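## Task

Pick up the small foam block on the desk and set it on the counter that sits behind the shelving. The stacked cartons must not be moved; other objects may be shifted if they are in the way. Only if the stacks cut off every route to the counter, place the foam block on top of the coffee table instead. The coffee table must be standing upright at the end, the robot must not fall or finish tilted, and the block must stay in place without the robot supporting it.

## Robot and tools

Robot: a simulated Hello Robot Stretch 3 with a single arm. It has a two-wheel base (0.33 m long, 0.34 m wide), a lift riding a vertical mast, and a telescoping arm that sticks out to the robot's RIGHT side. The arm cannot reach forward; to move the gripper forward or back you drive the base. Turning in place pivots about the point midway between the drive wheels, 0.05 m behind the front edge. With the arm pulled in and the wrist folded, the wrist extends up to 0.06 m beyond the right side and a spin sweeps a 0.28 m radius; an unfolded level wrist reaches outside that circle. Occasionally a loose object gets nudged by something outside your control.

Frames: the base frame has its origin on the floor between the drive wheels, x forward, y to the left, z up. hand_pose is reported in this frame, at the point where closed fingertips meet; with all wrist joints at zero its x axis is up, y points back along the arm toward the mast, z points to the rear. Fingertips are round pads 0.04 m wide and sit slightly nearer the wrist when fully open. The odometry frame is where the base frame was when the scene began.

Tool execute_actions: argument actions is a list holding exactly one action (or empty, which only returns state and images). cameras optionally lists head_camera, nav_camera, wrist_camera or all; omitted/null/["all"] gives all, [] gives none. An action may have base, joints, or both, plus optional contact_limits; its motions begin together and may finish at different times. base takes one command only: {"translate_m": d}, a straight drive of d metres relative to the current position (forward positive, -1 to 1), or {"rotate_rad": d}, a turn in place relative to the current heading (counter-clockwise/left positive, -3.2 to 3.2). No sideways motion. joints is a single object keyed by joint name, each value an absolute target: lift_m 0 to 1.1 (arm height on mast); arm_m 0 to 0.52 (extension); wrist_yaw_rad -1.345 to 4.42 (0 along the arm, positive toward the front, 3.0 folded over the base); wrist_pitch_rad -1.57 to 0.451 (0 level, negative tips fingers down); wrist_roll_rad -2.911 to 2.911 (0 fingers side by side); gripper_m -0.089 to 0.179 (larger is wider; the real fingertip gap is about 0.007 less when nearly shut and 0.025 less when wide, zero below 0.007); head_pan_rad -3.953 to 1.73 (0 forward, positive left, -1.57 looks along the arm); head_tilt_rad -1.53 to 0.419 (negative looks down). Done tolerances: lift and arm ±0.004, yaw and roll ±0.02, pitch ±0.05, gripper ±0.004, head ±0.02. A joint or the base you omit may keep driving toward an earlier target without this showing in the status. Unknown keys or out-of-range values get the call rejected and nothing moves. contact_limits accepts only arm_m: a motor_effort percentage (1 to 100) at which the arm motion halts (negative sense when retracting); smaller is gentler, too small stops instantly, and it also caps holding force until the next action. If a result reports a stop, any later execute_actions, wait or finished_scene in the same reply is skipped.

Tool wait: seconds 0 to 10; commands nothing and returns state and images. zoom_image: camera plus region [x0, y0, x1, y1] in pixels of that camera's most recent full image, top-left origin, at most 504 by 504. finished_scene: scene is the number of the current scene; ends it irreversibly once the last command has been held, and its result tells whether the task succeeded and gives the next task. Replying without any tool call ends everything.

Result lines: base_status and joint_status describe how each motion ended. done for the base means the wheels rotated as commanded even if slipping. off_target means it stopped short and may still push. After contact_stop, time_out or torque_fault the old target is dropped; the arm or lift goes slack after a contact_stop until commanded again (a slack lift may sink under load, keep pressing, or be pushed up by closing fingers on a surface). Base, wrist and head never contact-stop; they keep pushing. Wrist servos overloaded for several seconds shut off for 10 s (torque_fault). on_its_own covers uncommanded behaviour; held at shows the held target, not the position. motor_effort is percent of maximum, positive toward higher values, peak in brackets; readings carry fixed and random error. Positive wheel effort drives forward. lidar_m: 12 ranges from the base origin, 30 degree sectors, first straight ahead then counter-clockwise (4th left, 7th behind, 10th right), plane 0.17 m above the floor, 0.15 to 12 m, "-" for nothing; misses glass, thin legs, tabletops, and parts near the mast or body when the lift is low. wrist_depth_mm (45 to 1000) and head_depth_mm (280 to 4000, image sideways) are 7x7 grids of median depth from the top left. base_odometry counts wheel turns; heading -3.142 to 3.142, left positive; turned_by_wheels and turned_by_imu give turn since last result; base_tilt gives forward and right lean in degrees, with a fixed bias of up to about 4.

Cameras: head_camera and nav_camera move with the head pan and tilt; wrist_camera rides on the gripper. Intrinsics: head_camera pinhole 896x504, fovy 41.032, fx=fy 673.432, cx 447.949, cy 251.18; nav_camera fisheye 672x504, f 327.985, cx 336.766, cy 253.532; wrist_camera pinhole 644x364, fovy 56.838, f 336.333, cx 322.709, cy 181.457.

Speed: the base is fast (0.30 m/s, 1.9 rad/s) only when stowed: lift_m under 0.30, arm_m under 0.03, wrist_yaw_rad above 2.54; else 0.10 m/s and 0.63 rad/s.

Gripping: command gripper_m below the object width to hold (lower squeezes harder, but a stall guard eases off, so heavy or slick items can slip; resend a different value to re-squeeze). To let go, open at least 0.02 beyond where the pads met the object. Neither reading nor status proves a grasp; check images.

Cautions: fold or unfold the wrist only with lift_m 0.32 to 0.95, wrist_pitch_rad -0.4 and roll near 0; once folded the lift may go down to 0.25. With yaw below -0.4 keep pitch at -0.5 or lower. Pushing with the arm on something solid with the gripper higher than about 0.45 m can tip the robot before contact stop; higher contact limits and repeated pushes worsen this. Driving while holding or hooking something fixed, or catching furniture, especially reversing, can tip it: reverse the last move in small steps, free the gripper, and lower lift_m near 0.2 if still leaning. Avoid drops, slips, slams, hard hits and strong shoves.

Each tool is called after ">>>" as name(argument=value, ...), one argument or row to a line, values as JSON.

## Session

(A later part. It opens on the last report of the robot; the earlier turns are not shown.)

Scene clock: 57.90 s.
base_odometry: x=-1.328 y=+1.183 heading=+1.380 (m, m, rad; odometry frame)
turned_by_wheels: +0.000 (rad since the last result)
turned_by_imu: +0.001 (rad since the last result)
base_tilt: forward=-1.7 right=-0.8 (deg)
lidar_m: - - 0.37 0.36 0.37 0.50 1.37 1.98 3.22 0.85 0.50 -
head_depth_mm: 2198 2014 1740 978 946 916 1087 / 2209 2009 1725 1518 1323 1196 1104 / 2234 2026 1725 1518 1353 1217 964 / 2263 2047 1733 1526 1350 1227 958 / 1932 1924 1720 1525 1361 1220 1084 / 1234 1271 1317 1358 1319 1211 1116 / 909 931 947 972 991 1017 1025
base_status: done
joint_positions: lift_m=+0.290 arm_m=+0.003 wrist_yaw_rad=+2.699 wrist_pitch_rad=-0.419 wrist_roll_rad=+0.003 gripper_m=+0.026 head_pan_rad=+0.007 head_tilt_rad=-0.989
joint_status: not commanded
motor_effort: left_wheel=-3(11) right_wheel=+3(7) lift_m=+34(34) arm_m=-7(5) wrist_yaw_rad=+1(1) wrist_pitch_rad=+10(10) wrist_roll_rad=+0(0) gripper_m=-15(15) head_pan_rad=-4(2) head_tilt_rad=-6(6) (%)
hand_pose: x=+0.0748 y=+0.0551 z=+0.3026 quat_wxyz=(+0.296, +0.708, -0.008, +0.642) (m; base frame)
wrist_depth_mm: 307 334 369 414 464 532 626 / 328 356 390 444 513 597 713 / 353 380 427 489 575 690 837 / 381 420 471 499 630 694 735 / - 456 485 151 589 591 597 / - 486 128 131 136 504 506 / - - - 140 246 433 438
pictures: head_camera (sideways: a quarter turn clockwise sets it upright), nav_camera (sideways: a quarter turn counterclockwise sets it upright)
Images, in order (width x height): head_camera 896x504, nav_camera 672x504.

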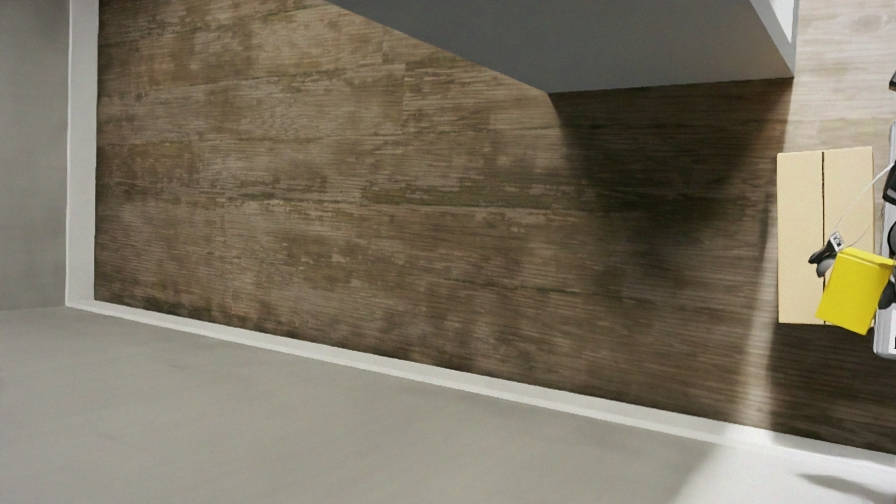

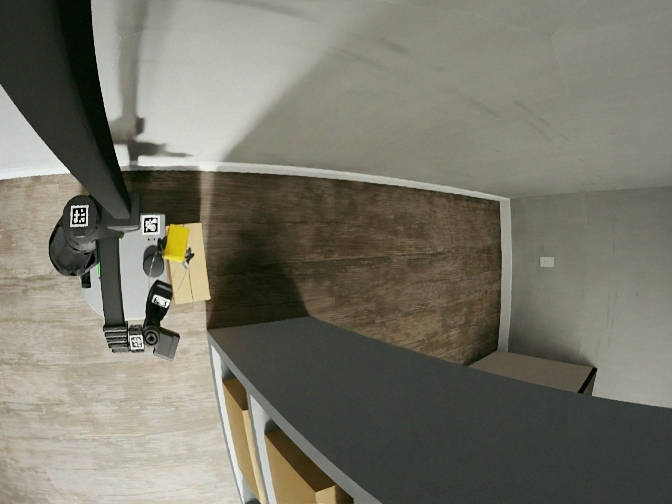

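>>> execute_actions(
  actions=[
    {"base":{"rotate_rad":0.1}},
  ],
  cameras=[],
)

>>> execute_actions(
  actions=[
    {"base":{"translate_m":0.4}},
  ],
  cameras=["nav_camera"],
)

Scene clock: 58.97 s.
base_odometry: x=-1.328 y=+1.183 heading=+1.480 (m, m, rad; odometry frame)
turned_by_wheels: +0.100 (rad since the last result)
turned_by_imu: +0.099 (rad since the last result)
base_tilt: forward=-1.7 right=-0.7 (deg)
lidar_m: - - 0.36 0.36 0.38 0.56 1.83 1.98 3.22 0.61 0.50 -
head_depth_mm: 2173 2023 1726 1512 1138 1025 1078 / 2204 2014 1730 1513 1352 1222 1108 / 2248 2038 1746 1519 1349 1217 964 / 1977 1958 1747 1524 1358 1223 956 / 1250 1370 1509 1482 1367 1224 1081 / 918 973 1048 1120 1217 1194 1118 / 721 757 799 847 894 949 1004
base_status: done
joint_positions: lift_m=+0.290 arm_m=+0.003 wrist_yaw_rad=+2.699 wrist_pitch_rad=-0.419 wrist_roll_rad=+0.003 gripper_m=+0.026 head_pan_rad=+0.007 head_tilt_rad=-0.989
joint_status: not commanded
motor_effort: left_wheel=-3(11) right_wheel=+2(6) lift_m=+34(34) arm_m=-6(6) wrist_yaw_rad=+1(0) wrist_pitch_rad=+10(10) wrist_roll_rad=+0(0) gripper_m=-15(15) head_pan_rad=-2(3) head_tilt_rad=-6(6) (%)
hand_pose: x=+0.0748 y=+0.0551 z=+0.3026 quat_wxyz=(+0.296, +0.708, -0.008, +0.642) (m; base frame)
wrist_depth_mm: 309 331 364 394 436 476 529 / 335 362 388 424 471 515 605 / 360 391 416 464 525 600 680 / 394 423 466 486 580 663 713 / - 456 483 151 596 581 588 / - 478 128 131 136 497 495 / - - - 141 244 444 440
pictures: none
No camera images: the call's "cameras" was empty. Leave "cameras" out to get every camera's image.

Scene clock: 62.03 s.
base_odometry: x=-1.291 y=+1.581 heading=+1.480 (m, m, rad; odometry frame)
turned_by_wheels: +0.000 (rad since the last result)
turned_by_imu: +0.002 (rad since the last result)
base_tilt: forward=-1.7 right=-0.7 (deg)
lidar_m: - - 0.33 0.32 0.34 0.51 1.97 2.38 0.30 0.30 0.32 -
head_depth_mm: 1800 1978 1734 1512 1351 1212 1057 / 1834 1979 1736 1517 1354 1215 1104 / 1863 2030 1737 1522 1351 1220 952 / 1757 1905 1722 1528 1351 1215 960 / 1109 1223 1342 1453 1342 1218 1100 / 815 870 937 1004 1085 1156 1100 / 646 678 716 757 802 853 907
base_status: done
joint_positions: lift_m=+0.290 arm_m=+0.003 wrist_yaw_rad=+2.699 wrist_pitch_rad=-0.419 wrist_roll_rad=+0.003 gripper_m=+0.026 head_pan_rad=+0.007 head_tilt_rad=-0.989
joint_status: not commanded
motor_effort: left_wheel=-3(8) right_wheel=+3(7) lift_m=+34(34) arm_m=-6(5) wrist_yaw_rad=+0(1) wrist_pitch_rad=+10(10) wrist_roll_rad=+0(0) gripper_m=-14(14) head_pan_rad=-4(2) head_tilt_rad=-6(6) (%)
hand_pose: x=+0.0748 y=+0.0551 z=+0.3026 quat_wxyz=(+0.296, +0.708, -0.008, +0.642) (m; base frame)
wrist_depth_mm: 286 305 324 359 389 430 475 / 303 324 351 385 428 475 535 / 327 346 382 424 474 541 634 / 360 377 420 441 538 591 681 / - 423 442 152 557 593 584 / - 451 128 131 135 509 505 / - - - 141 247 433 442
pictures: nav_camera (sideways: a quarter turn counterclockwise sets it upright)
Images, in order (width x height): nav_camera 672x504.

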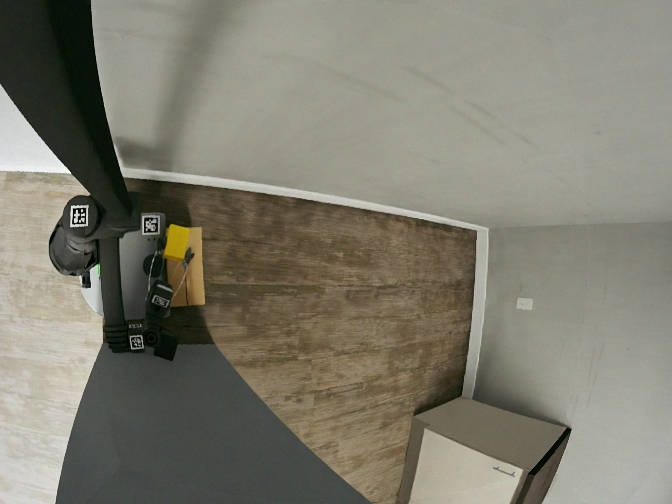

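>>> execute_actions(
  actions=[
    {"base":{"rotate_rad":-0.15}},
  ],
  cameras=[],
)

>>> execute_actions(
  actions=[
    {"base":{"translate_m":0.55},"joints":{"head_pan_rad":-0.8,"head_tilt_rad":-0.6}},
  ],
  cameras=["nav_camera","head_camera"],
)

Scene clock: 63.57 s.
base_odometry: x=-1.291 y=+1.581 heading=+1.330 (m, m, rad; odometry frame)
turned_by_wheels: -0.150 (rad since the last result)
turned_by_imu: -0.150 (rad since the last result)
base_tilt: forward=-1.7 right=-0.7 (deg)
lidar_m: - - 0.34 0.32 0.33 0.43 1.04 2.37 0.31 0.30 0.31 -
head_depth_mm: 1879 2020 1733 1507 1342 1210 1001 / 1866 2015 1725 1522 1351 1213 1106 / 1854 2027 1741 1525 1353 1211 967 / 1863 2025 1739 1524 1351 1224 960 / 1824 2005 1751 1528 1353 1228 1034 / 1341 1351 1351 1353 1305 1202 1103 / 933 936 935 938 941 940 939
base_status: done
joint_positions: lift_m=+0.290 arm_m=+0.002 wrist_yaw_rad=+2.699 wrist_pitch_rad=-0.419 wrist_roll_rad=+0.003 gripper_m=+0.026 head_pan_rad=+0.007 head_tilt_rad=-0.989
joint_status: not commanded
motor_effort: left_wheel=+5(12) right_wheel=-2(5) lift_m=+34(34) arm_m=-5(6) wrist_yaw_rad=+1(1) wrist_pitch_rad=+10(10) wrist_roll_rad=+0(0) gripper_m=-15(14) head_pan_rad=-4(3) head_tilt_rad=-6(7) (%)
hand_pose: x=+0.0748 y=+0.0551 z=+0.3026 quat_wxyz=(+0.296, +0.708, -0.008, +0.642) (m; base frame)
wrist_depth_mm: 277 302 341 379 436 514 629 / 295 326 368 411 483 580 722 / 319 353 394 450 551 672 837 / 347 374 432 466 596 704 719 / - 414 441 152 597 592 592 / - 437 128 132 136 511 500 / - - - 141 244 431 435
pictures: none
No camera images: the call's "cameras" was empty. Leave "cameras" out to get every camera's image.

Scene clock: 67.03 s.
base_odometry: x=-1.160 y=+2.115 heading=+1.330 (m, m, rad; odometry frame)
turned_by_wheels: +0.000 (rad since the last result)
turned_by_imu: +0.003 (rad since the last result)
base_tilt: forward=-1.7 right=-0.7 (deg)
lidar_m: - - 0.37 0.35 0.36 0.47 1.15 0.41 0.40 0.97 3.47 -
head_depth_mm: 2272 1619 1795 2117 1769 1459 1233 / 2062 1485 1525 1790 1768 1466 1247 / 1849 1477 1337 1541 1714 1456 1237 / 1678 1486 1280 1466 1672 1469 1236 / 1545 1482 1449 1665 1777 1466 1242 / 1410 1487 1631 1839 1780 1462 1236 / 1314 1419 1547 1695 1749 1467 1240
base_status: done
joint_positions: lift_m=+0.290 arm_m=+0.002 wrist_yaw_rad=+2.699 wrist_pitch_rad=-0.419 wrist_roll_rad=+0.003 gripper_m=+0.026 head_pan_rad=-0.793 head_tilt_rad=-0.606
joint_status: all done
motor_effort: left_wheel=+4(16) right_wheel=-2(4) lift_m=+34(34) arm_m=-6(6) wrist_yaw_rad=+0(1) wrist_pitch_rad=+10(10) wrist_roll_rad=+0(0) gripper_m=-13(14) head_pan_rad=-3(40) head_tilt_rad=+3(32) (%)
hand_pose: x=+0.0748 y=+0.0551 z=+0.3026 quat_wxyz=(+0.296, +0.708, -0.008, +0.642) (m; base frame)
wrist_depth_mm: 296 327 363 410 470 558 676 / 317 348 391 445 531 613 761 / 342 378 420 490 582 713 859 / 373 403 455 494 651 729 731 / - 441 474 151 587 590 605 / - 472 128 131 136 509 503 / - - - 141 244 439 439
pictures: head_camera (sideways: a quarter turn clockwise sets it upright), nav_camera (sideways: a quarter turn counterclockwise sets it upright)
Images, in order (width x height): head_camera 896x504, nav_camera 672x504.

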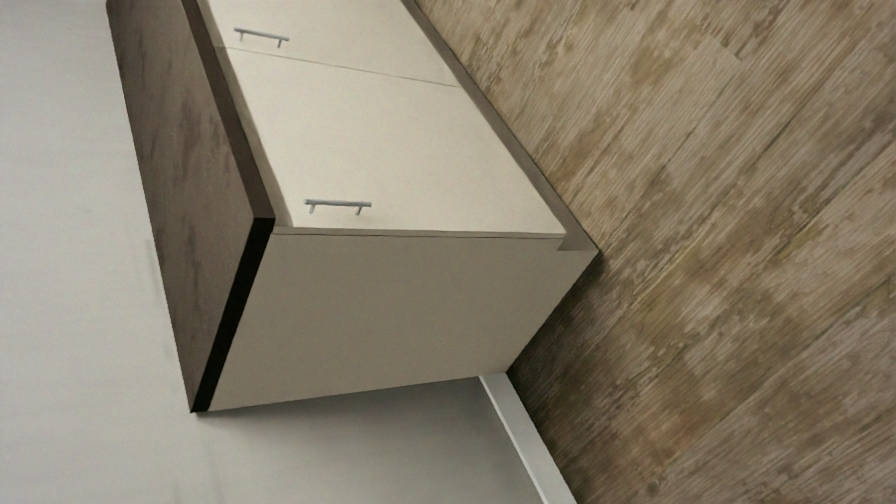

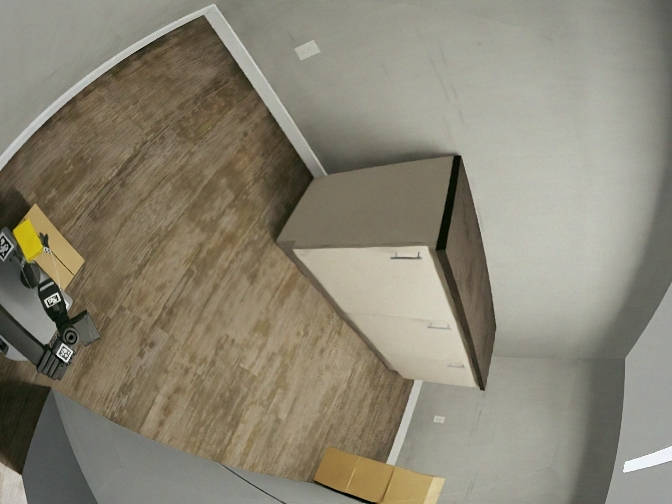

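>>> execute_actions(
  actions=[
    {"base":{"rotate_rad":-0.77},"joints":{"head_pan_rad":0}},
  ],
  cameras=[],
)

>>> execute_actions(
  actions=[
    {"base":{"translate_m":0.65}},
  ],
  cameras=["nav_camera"],
)

>>> execute_actions(
  actions=[
    {"base":{"rotate_rad":1.57},"joints":{"head_pan_rad":-1.57,"lift_m":0.6}},
  ],
  cameras=["nav_camera"],
)

Scene clock: 69.10 s.
base_odometry: x=-1.160 y=+2.115 heading=+0.560 (m, m, rad; odometry frame)
turned_by_wheels: -0.770 (rad since the last result)
turned_by_imu: -0.768 (rad since the last result)
base_tilt: forward=-1.7 right=-0.7 (deg)
lidar_m: - - 0.74 0.41 0.35 0.35 0.40 0.67 0.57 0.40 0.56 0.15
head_depth_mm: 2224 1619 1728 2045 1787 1468 1243 / 2012 1479 1490 1746 1774 1457 1237 / 1809 1465 1298 1492 1720 1462 1239 / 1656 1469 1300 1472 1660 1455 1241 / 1513 1480 1483 1711 1787 1462 1245 / 1403 1500 1646 1835 1791 1468 1248 / 1304 1407 1550 1680 1748 1465 1240
base_status: done
joint_positions: lift_m=+0.290 arm_m=+0.003 wrist_yaw_rad=+2.699 wrist_pitch_rad=-0.419 wrist_roll_rad=+0.003 gripper_m=+0.026 head_pan_rad=-0.007 head_tilt_rad=-0.606
joint_status: all done
motor_effort: left_wheel=+5(15) right_wheel=-2(5) lift_m=+34(34) arm_m=-5(6) wrist_yaw_rad=+1(1) wrist_pitch_rad=+10(10) wrist_roll_rad=+1(0) gripper_m=-14(15) head_pan_rad=+4(39) head_tilt_rad=+3(3) (%)
hand_pose: x=+0.0748 y=+0.0551 z=+0.3026 quat_wxyz=(+0.296, +0.708, -0.008, +0.642) (m; base frame)
wrist_depth_mm: 362 460 649 - - - - / 372 466 681 - - - - / 382 482 693 911 888 907 915 / 419 503 686 719 716 723 726 / - 514 579 151 592 608 598 / - 501 128 132 136 499 498 / - - - 141 246 252 434
pictures: none
No camera images: the call's "cameras" was empty. Leave "cameras" out to get every camera's image.

Scene clock: 72.97 s.
base_odometry: x=-0.610 y=+2.461 heading=+0.561 (m, m, rad; odometry frame)
turned_by_wheels: +0.000 (rad since the last result)
turned_by_imu: +0.003 (rad since the last result)
base_tilt: forward=-1.7 right=-0.7 (deg)
lidar_m: - - 1.07 0.97 0.82 0.82 0.93 0.74 0.74 0.84 1.41 -
head_depth_mm: 1511 1487 926 902 1145 1429 1243 / 1341 1402 921 758 922 1169 1238 / 1228 1304 923 676 757 935 1186 / 1115 1214 925 692 734 870 1084 / 1021 1120 925 749 872 1068 1217 / 948 1035 921 878 1077 1351 1241 / 881 955 974 1075 1252 1374 1235
base_status: done
joint_positions: lift_m=+0.290 arm_m=+0.003 wrist_yaw_rad=+2.699 wrist_pitch_rad=-0.419 wrist_roll_rad=+0.003 gripper_m=+0.026 head_pan_rad=-0.007 head_tilt_rad=-0.605
joint_status: not commanded
motor_effort: left_wheel=+5(16) right_wheel=-2(4) lift_m=+34(34) arm_m=-6(6) wrist_yaw_rad=+0(1) wrist_pitch_rad=+10(10) wrist_roll_rad=+0(0) gripper_m=-14(15) head_pan_rad=+3(4) head_tilt_rad=+3(4) (%)
hand_pose: x=+0.0748 y=+0.0551 z=+0.3026 quat_wxyz=(+0.296, +0.708, -0.008, +0.642) (m; base frame)
wrist_depth_mm: 766 - - 961 852 829 741 / 808 - - - 965 842 758 / 801 897 916 912 911 924 713 / 727 709 734 709 717 746 677 / - 581 571 151 588 588 580 / - 506 128 131 136 498 511 / - - - 140 244 441 443
pictures: nav_camera (sideways: a quarter turn counterclockwise sets it upright)
Images, in order (width x height): nav_camera 672x504.

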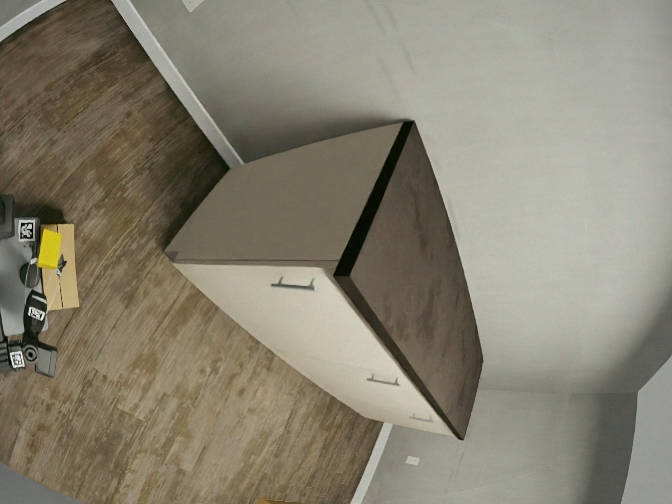

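Scene clock: 76.63 s.
base_odometry: x=-0.610 y=+2.461 heading=+2.130 (m, m, rad; odometry frame)
turned_by_wheels: +1.570 (rad since the last result)
turned_by_imu: +1.568 (rad since the last result)
base_tilt: forward=-1.7 right=-0.7 (deg)
lidar_m: 0.29 0.82 0.82 0.93 0.74 0.74 0.84 1.39 0.80 0.54 0.15 0.17
head_depth_mm: 1480 1489 925 888 1120 1435 1237 / 1333 1388 924 758 904 1147 1238 / 1205 1302 925 672 756 926 1193 / 1108 1206 918 699 754 892 1107 / 1014 1116 927 763 905 1102 1213 / 944 1029 924 917 1120 1387 1240 / 879 954 982 1097 1257 1380 1241
base_status: done
joint_positions: lift_m=+0.600 arm_m=+0.003 wrist_yaw_rad=+2.699 wrist_pitch_rad=-0.420 wrist_roll_rad=+0.003 gripper_m=+0.026 head_pan_rad=-1.563 head_tilt_rad=-0.605
joint_status: all done
motor_effort: left_wheel=-3(12) right_wheel=+3(7) lift_m=+50(52) arm_m=-5(5) wrist_yaw_rad=+1(1) wrist_pitch_rad=+10(10) wrist_roll_rad=+0(0) gripper_m=-15(14) head_pan_rad=-3(38) head_tilt_rad=+3(3) (%)
hand_pose: x=+0.0748 y=+0.0551 z=+0.6121 quat_wxyz=(+0.296, +0.708, -0.008, +0.641) (m; base frame)
wrist_depth_mm: - 961 888 834 728 692 656 / - - 947 888 805 737 682 / - - - 980 884 793 738 / - - - - 988 885 801 / - - 968 151 - 955 852 / - 859 128 131 136 856 869 / 738 - 718 141 713 755 760
pictures: nav_camera (sideways: a quarter turn counterclockwise sets it upright)
Images, in order (width x height): nav_camera 672x504.

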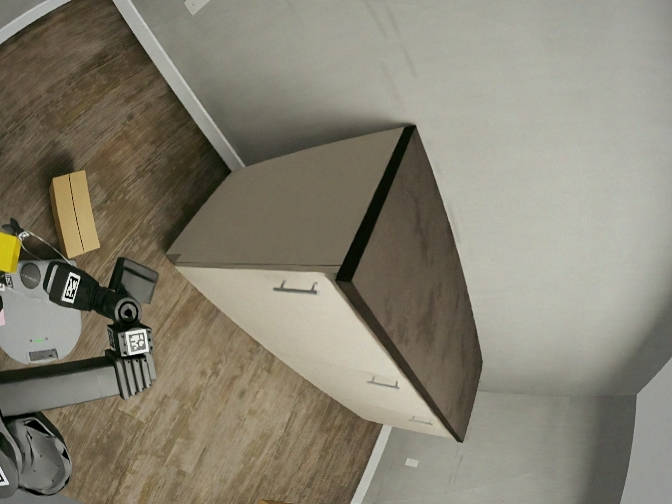

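>>> execute_actions(
  actions=[
    {"joints":{"lift_m":0.915,"wrist_yaw_rad":0,"wrist_pitch_rad":-0.15}},
  ],
  cameras=[],
)

>>> execute_actions(
  actions=[
    {"joints":{"arm_m":0.37}},
  ],
  cameras=["nav_camera","wrist_camera"],
)

Scene clock: 80.63 s.
base_odometry: x=-0.610 y=+2.461 heading=+2.130 (m, m, rad; odometry frame)
turned_by_wheels: +0.000 (rad since the last result)
turned_by_imu: +0.000 (rad since the last result)
base_tilt: forward=-1.7 right=-0.7 (deg)
lidar_m: 0.29 0.82 0.82 0.93 0.74 0.74 0.84 1.39 0.80 0.54 0.15 0.17
head_depth_mm: 1493 1483 919 889 1123 - - / 1331 1398 924 756 914 1160 - / 1207 1292 928 672 443 - - / 1104 1210 921 700 779 921 1140 / 1022 1121 926 762 901 1096 1218 / 941 1026 925 913 1124 1394 1244 / 880 953 981 1099 1255 1385 1241
base_status: not commanded
joint_positions: lift_m=+0.915 arm_m=+0.003 wrist_yaw_rad=+0.002 wrist_pitch_rad=-0.175 wrist_roll_rad=+0.003 gripper_m=+0.026 head_pan_rad=-1.563 head_tilt_rad=-0.605
joint_status: all done
motor_effort: left_wheel=-3(4) right_wheel=+3(3) lift_m=+50(51) arm_m=-6(7) wrist_yaw_rad=-1(1) wrist_pitch_rad=+13(13) wrist_roll_rad=+0(0) gripper_m=-15(14) head_pan_rad=-2(3) head_tilt_rad=+3(3) (%)
hand_pose: x=-0.0211 y=-0.3956 z=+0.9851 quat_wxyz=(+0.704, +0.063, -0.705, -0.062) (m; base frame)
wrist_depth_mm: 599 695 850 - - - - / 633 708 847 - - - - / 634 692 730 724 716 843 - / 652 661 476 443 488 797 - / 678 721 428 151 505 - - / 703 784 128 131 136 - - / 715 820 541 140 657 - -
pictures: none
No camera images: the call's "cameras" was empty. Leave "cameras" out to get every camera's image.

Scene clock: 84.53 s.
base_odometry: x=-0.610 y=+2.461 heading=+2.130 (m, m, rad; odometry frame)
turned_by_wheels: +0.000 (rad since the last result)
turned_by_imu: +0.000 (rad since the last result)
base_tilt: forward=-1.7 right=-0.7 (deg)
lidar_m: 0.29 0.82 0.82 0.93 0.74 0.74 0.84 1.39 0.80 0.54 0.15 0.17
head_depth_mm: 1490 1487 - 856 1111 1422 1244 / 1335 1419 - 757 904 1153 1245 / 1210 1300 - 667 754 928 1195 / 1104 1206 925 696 753 885 1104 / 1018 1114 925 764 900 1095 1212 / 943 1029 924 909 1120 1394 1245 / 876 952 981 1100 1246 1380 1236
base_status: not commanded
joint_positions: lift_m=+0.915 arm_m=+0.370 wrist_yaw_rad=+0.001 wrist_pitch_rad=-0.175 wrist_roll_rad=+0.003 gripper_m=+0.026 head_pan_rad=-1.563 head_tilt_rad=-0.605
joint_status: all done
motor_effort: left_wheel=-3(4) right_wheel=+3(3) lift_m=+50(50) arm_m=+5(6) wrist_yaw_rad=-1(1) wrist_pitch_rad=+12(12) wrist_roll_rad=+0(0) gripper_m=-14(15) head_pan_rad=-3(4) head_tilt_rad=+3(3) (%)
hand_pose: x=-0.0213 y=-0.7627 z=+0.9852 quat_wxyz=(+0.704, +0.062, -0.705, -0.062) (m; base frame)
wrist_depth_mm: 417 478 583 726 961 - - / 422 502 601 781 - - - / 435 521 618 724 709 737 740 / 430 437 437 436 443 443 448 / 312 313 296 151 315 319 320 / 244 244 128 132 136 246 248 / 200 200 193 140 194 204 204
pictures: nav_camera (sideways: a quarter turn counterclockwise sets it upright), wrist_camera
Images, in order (width x height): nav_camera 672x504, wrist_camera 644x364.

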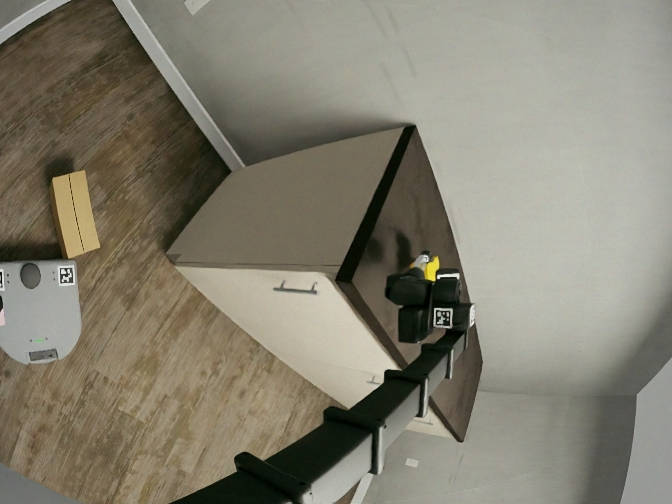

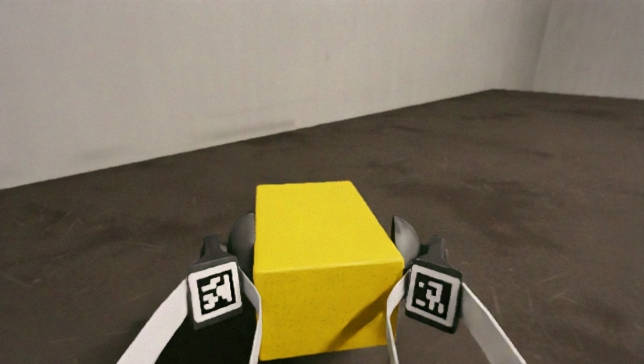

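200 vs 152 at 36 per 3 cm → 0.04 above.

>>> execute_actions(
  actions=[
    {"joints":{"lift_m":0.878}},
  ],
  cameras=[],
)

>>> execute_actions(
  actions=[
    {"joints":{"gripper_m":0.13}},
  ],
  cameras=[],
)

>>> execute_actions(
  actions=[
    {"joints":{"arm_m":0.25,"lift_m":0.9}},
  ],
  cameras=["wrist_camera"],
)

Scene clock: 85.83 s.
base_odometry: x=-0.610 y=+2.461 heading=+2.130 (m, m, rad; odometry frame)
turned_by_wheels: +0.000 (rad since the last result)
turned_by_imu: +0.000 (rad since the last result)
base_tilt: forward=-1.7 right=-0.7 (deg)
lidar_m: 0.29 0.82 0.82 0.93 0.74 0.74 0.84 1.39 0.80 0.54 0.15 0.17
head_depth_mm: 1486 1483 1033 - 1110 1398 1244 / 1336 1412 1099 785 904 1141 1236 / 1211 1307 1036 645 756 922 1189 / 1105 1210 922 698 755 887 1098 / 1022 1119 920 761 900 1101 1216 / 943 1028 922 912 1118 1398 1247 / 877 950 981 1104 1254 1382 1241
base_status: not commanded
joint_positions: lift_m=+0.878 arm_m=+0.370 wrist_yaw_rad=+0.001 wrist_pitch_rad=-0.175 wrist_roll_rad=+0.003 gripper_m=+0.026 head_pan_rad=-1.563 head_tilt_rad=-0.605
joint_status: all done
motor_effort: left_wheel=-4(4) right_wheel=+3(3) lift_m=+34(45) arm_m=+6(5) wrist_yaw_rad=+0(0) wrist_pitch_rad=+12(12) wrist_roll_rad=+0(0) gripper_m=-15(15) head_pan_rad=-3(2) head_tilt_rad=+3(3) (%)
hand_pose: x=-0.0213 y=-0.7627 z=+0.9487 quat_wxyz=(+0.704, +0.062, -0.705, -0.062) (m; base frame)
wrist_depth_mm: 416 475 583 709 966 - - / 428 502 612 770 - - - / 435 496 560 565 559 565 579 / 333 335 339 340 342 340 348 / 241 241 230 151 247 247 246 / 189 190 128 131 136 192 193 / 155 155 150 141 151 158 158
pictures: none
No camera images: the call's "cameras" was empty. Leave "cameras" out to get every camera's image.

Scene clock: 87.37 s.
base_odometry: x=-0.610 y=+2.461 heading=+2.130 (m, m, rad; odometry frame)
turned_by_wheels: +0.000 (rad since the last result)
turned_by_imu: +0.000 (rad since the last result)
base_tilt: forward=-1.8 right=-0.7 (deg)
lidar_m: 0.29 0.82 0.82 0.93 0.74 0.74 0.84 1.39 0.80 0.54 0.15 0.17
head_depth_mm: 1483 1487 1031 - 1112 1396 1239 / 1335 1390 1106 782 904 1148 1246 / 1211 1293 1029 645 755 928 1186 / 1109 1207 975 695 756 891 1100 / 1019 1114 919 761 902 1102 1212 / 944 1029 920 914 1122 1390 1240 / 878 951 978 1105 1250 1387 1238
base_status: not commanded
joint_positions: lift_m=+0.878 arm_m=+0.370 wrist_yaw_rad=+0.001 wrist_pitch_rad=-0.173 wrist_roll_rad=+0.003 gripper_m=+0.130 head_pan_rad=-1.563 head_tilt_rad=-0.605
joint_status: all done
motor_effort: left_wheel=-4(3) right_wheel=+3(3) lift_m=+34(34) arm_m=+5(5) wrist_yaw_rad=-1(0) wrist_pitch_rad=+11(12) wrist_roll_rad=+0(0) gripper_m=+2(80) head_pan_rad=-3(4) head_tilt_rad=+3(2) (%)
hand_pose: x=-0.0213 y=-0.7628 z=+0.9492 quat_wxyz=(+0.704, +0.061, -0.705, -0.061) (m; base frame)
wrist_depth_mm: 411 474 572 725 976 - - / 419 495 592 758 - - - / 432 493 561 567 570 571 586 / 338 339 338 344 345 350 348 / 243 258 232 158 247 263 248 / 191 - 182 135 185 - 194 / - 151 151 144 153 152 158
pictures: none
No camera images: the call's "cameras" was empty. Leave "cameras" out to get every camera's image.

Scene clock: 89.50 s.
base_odometry: x=-0.610 y=+2.461 heading=+2.130 (m, m, rad; odometry frame)
turned_by_wheels: +0.000 (rad since the last result)
turned_by_imu: +0.000 (rad since the last result)
base_tilt: forward=-1.8 right=-0.7 (deg)
lidar_m: 0.29 0.82 0.82 0.93 0.74 0.74 0.84 1.40 0.80 0.54 0.15 0.17
head_depth_mm: 1493 1483 977 - 1120 1427 1242 / 1333 1401 1037 - 933 1142 1236 / 1205 1286 1005 - 767 926 1189 / 1108 1203 926 693 755 887 1107 / 1017 1116 925 763 900 1105 1212 / 942 1027 926 912 1116 1400 1241 / 880 951 983 1109 1253 1377 1240
base_status: not commanded
joint_positions: lift_m=+0.900 arm_m=+0.250 wrist_yaw_rad=+0.001 wrist_pitch_rad=-0.171 wrist_roll_rad=+0.003 gripper_m=+0.130 head_pan_rad=-1.563 head_tilt_rad=-0.605
joint_status: all done
motor_effort: left_wheel=-3(4) right_wheel=+3(3) lift_m=+49(53) arm_m=-6(7) wrist_yaw_rad=+0(1) wrist_pitch_rad=+11(11) wrist_roll_rad=+0(0) gripper_m=+0(0) head_pan_rad=-2(3) head_tilt_rad=+2(3) (%)
hand_pose: x=-0.0213 y=-0.6438 z=+0.9710 quat_wxyz=(+0.704, +0.061, -0.705, -0.061) (m; base frame)
wrist_depth_mm: 473 539 654 834 - - - / 485 567 677 891 - - - / 515 566 654 653 652 677 772 / 395 399 402 299 412 408 493 / 302 304 288 259 289 308 - / 372 - 224 225 228 - - / 549 178 183 184 184 194 -
pictures: wrist_camera
Images, in order (width x height): wrist_camera 644x364.

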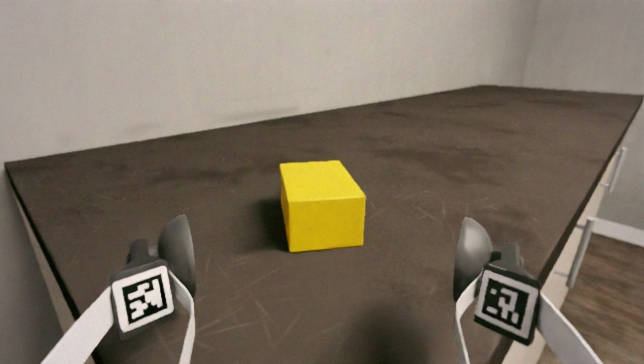

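>>> finished_scene(
  scene=1,
)

The scene is finished: the task was done.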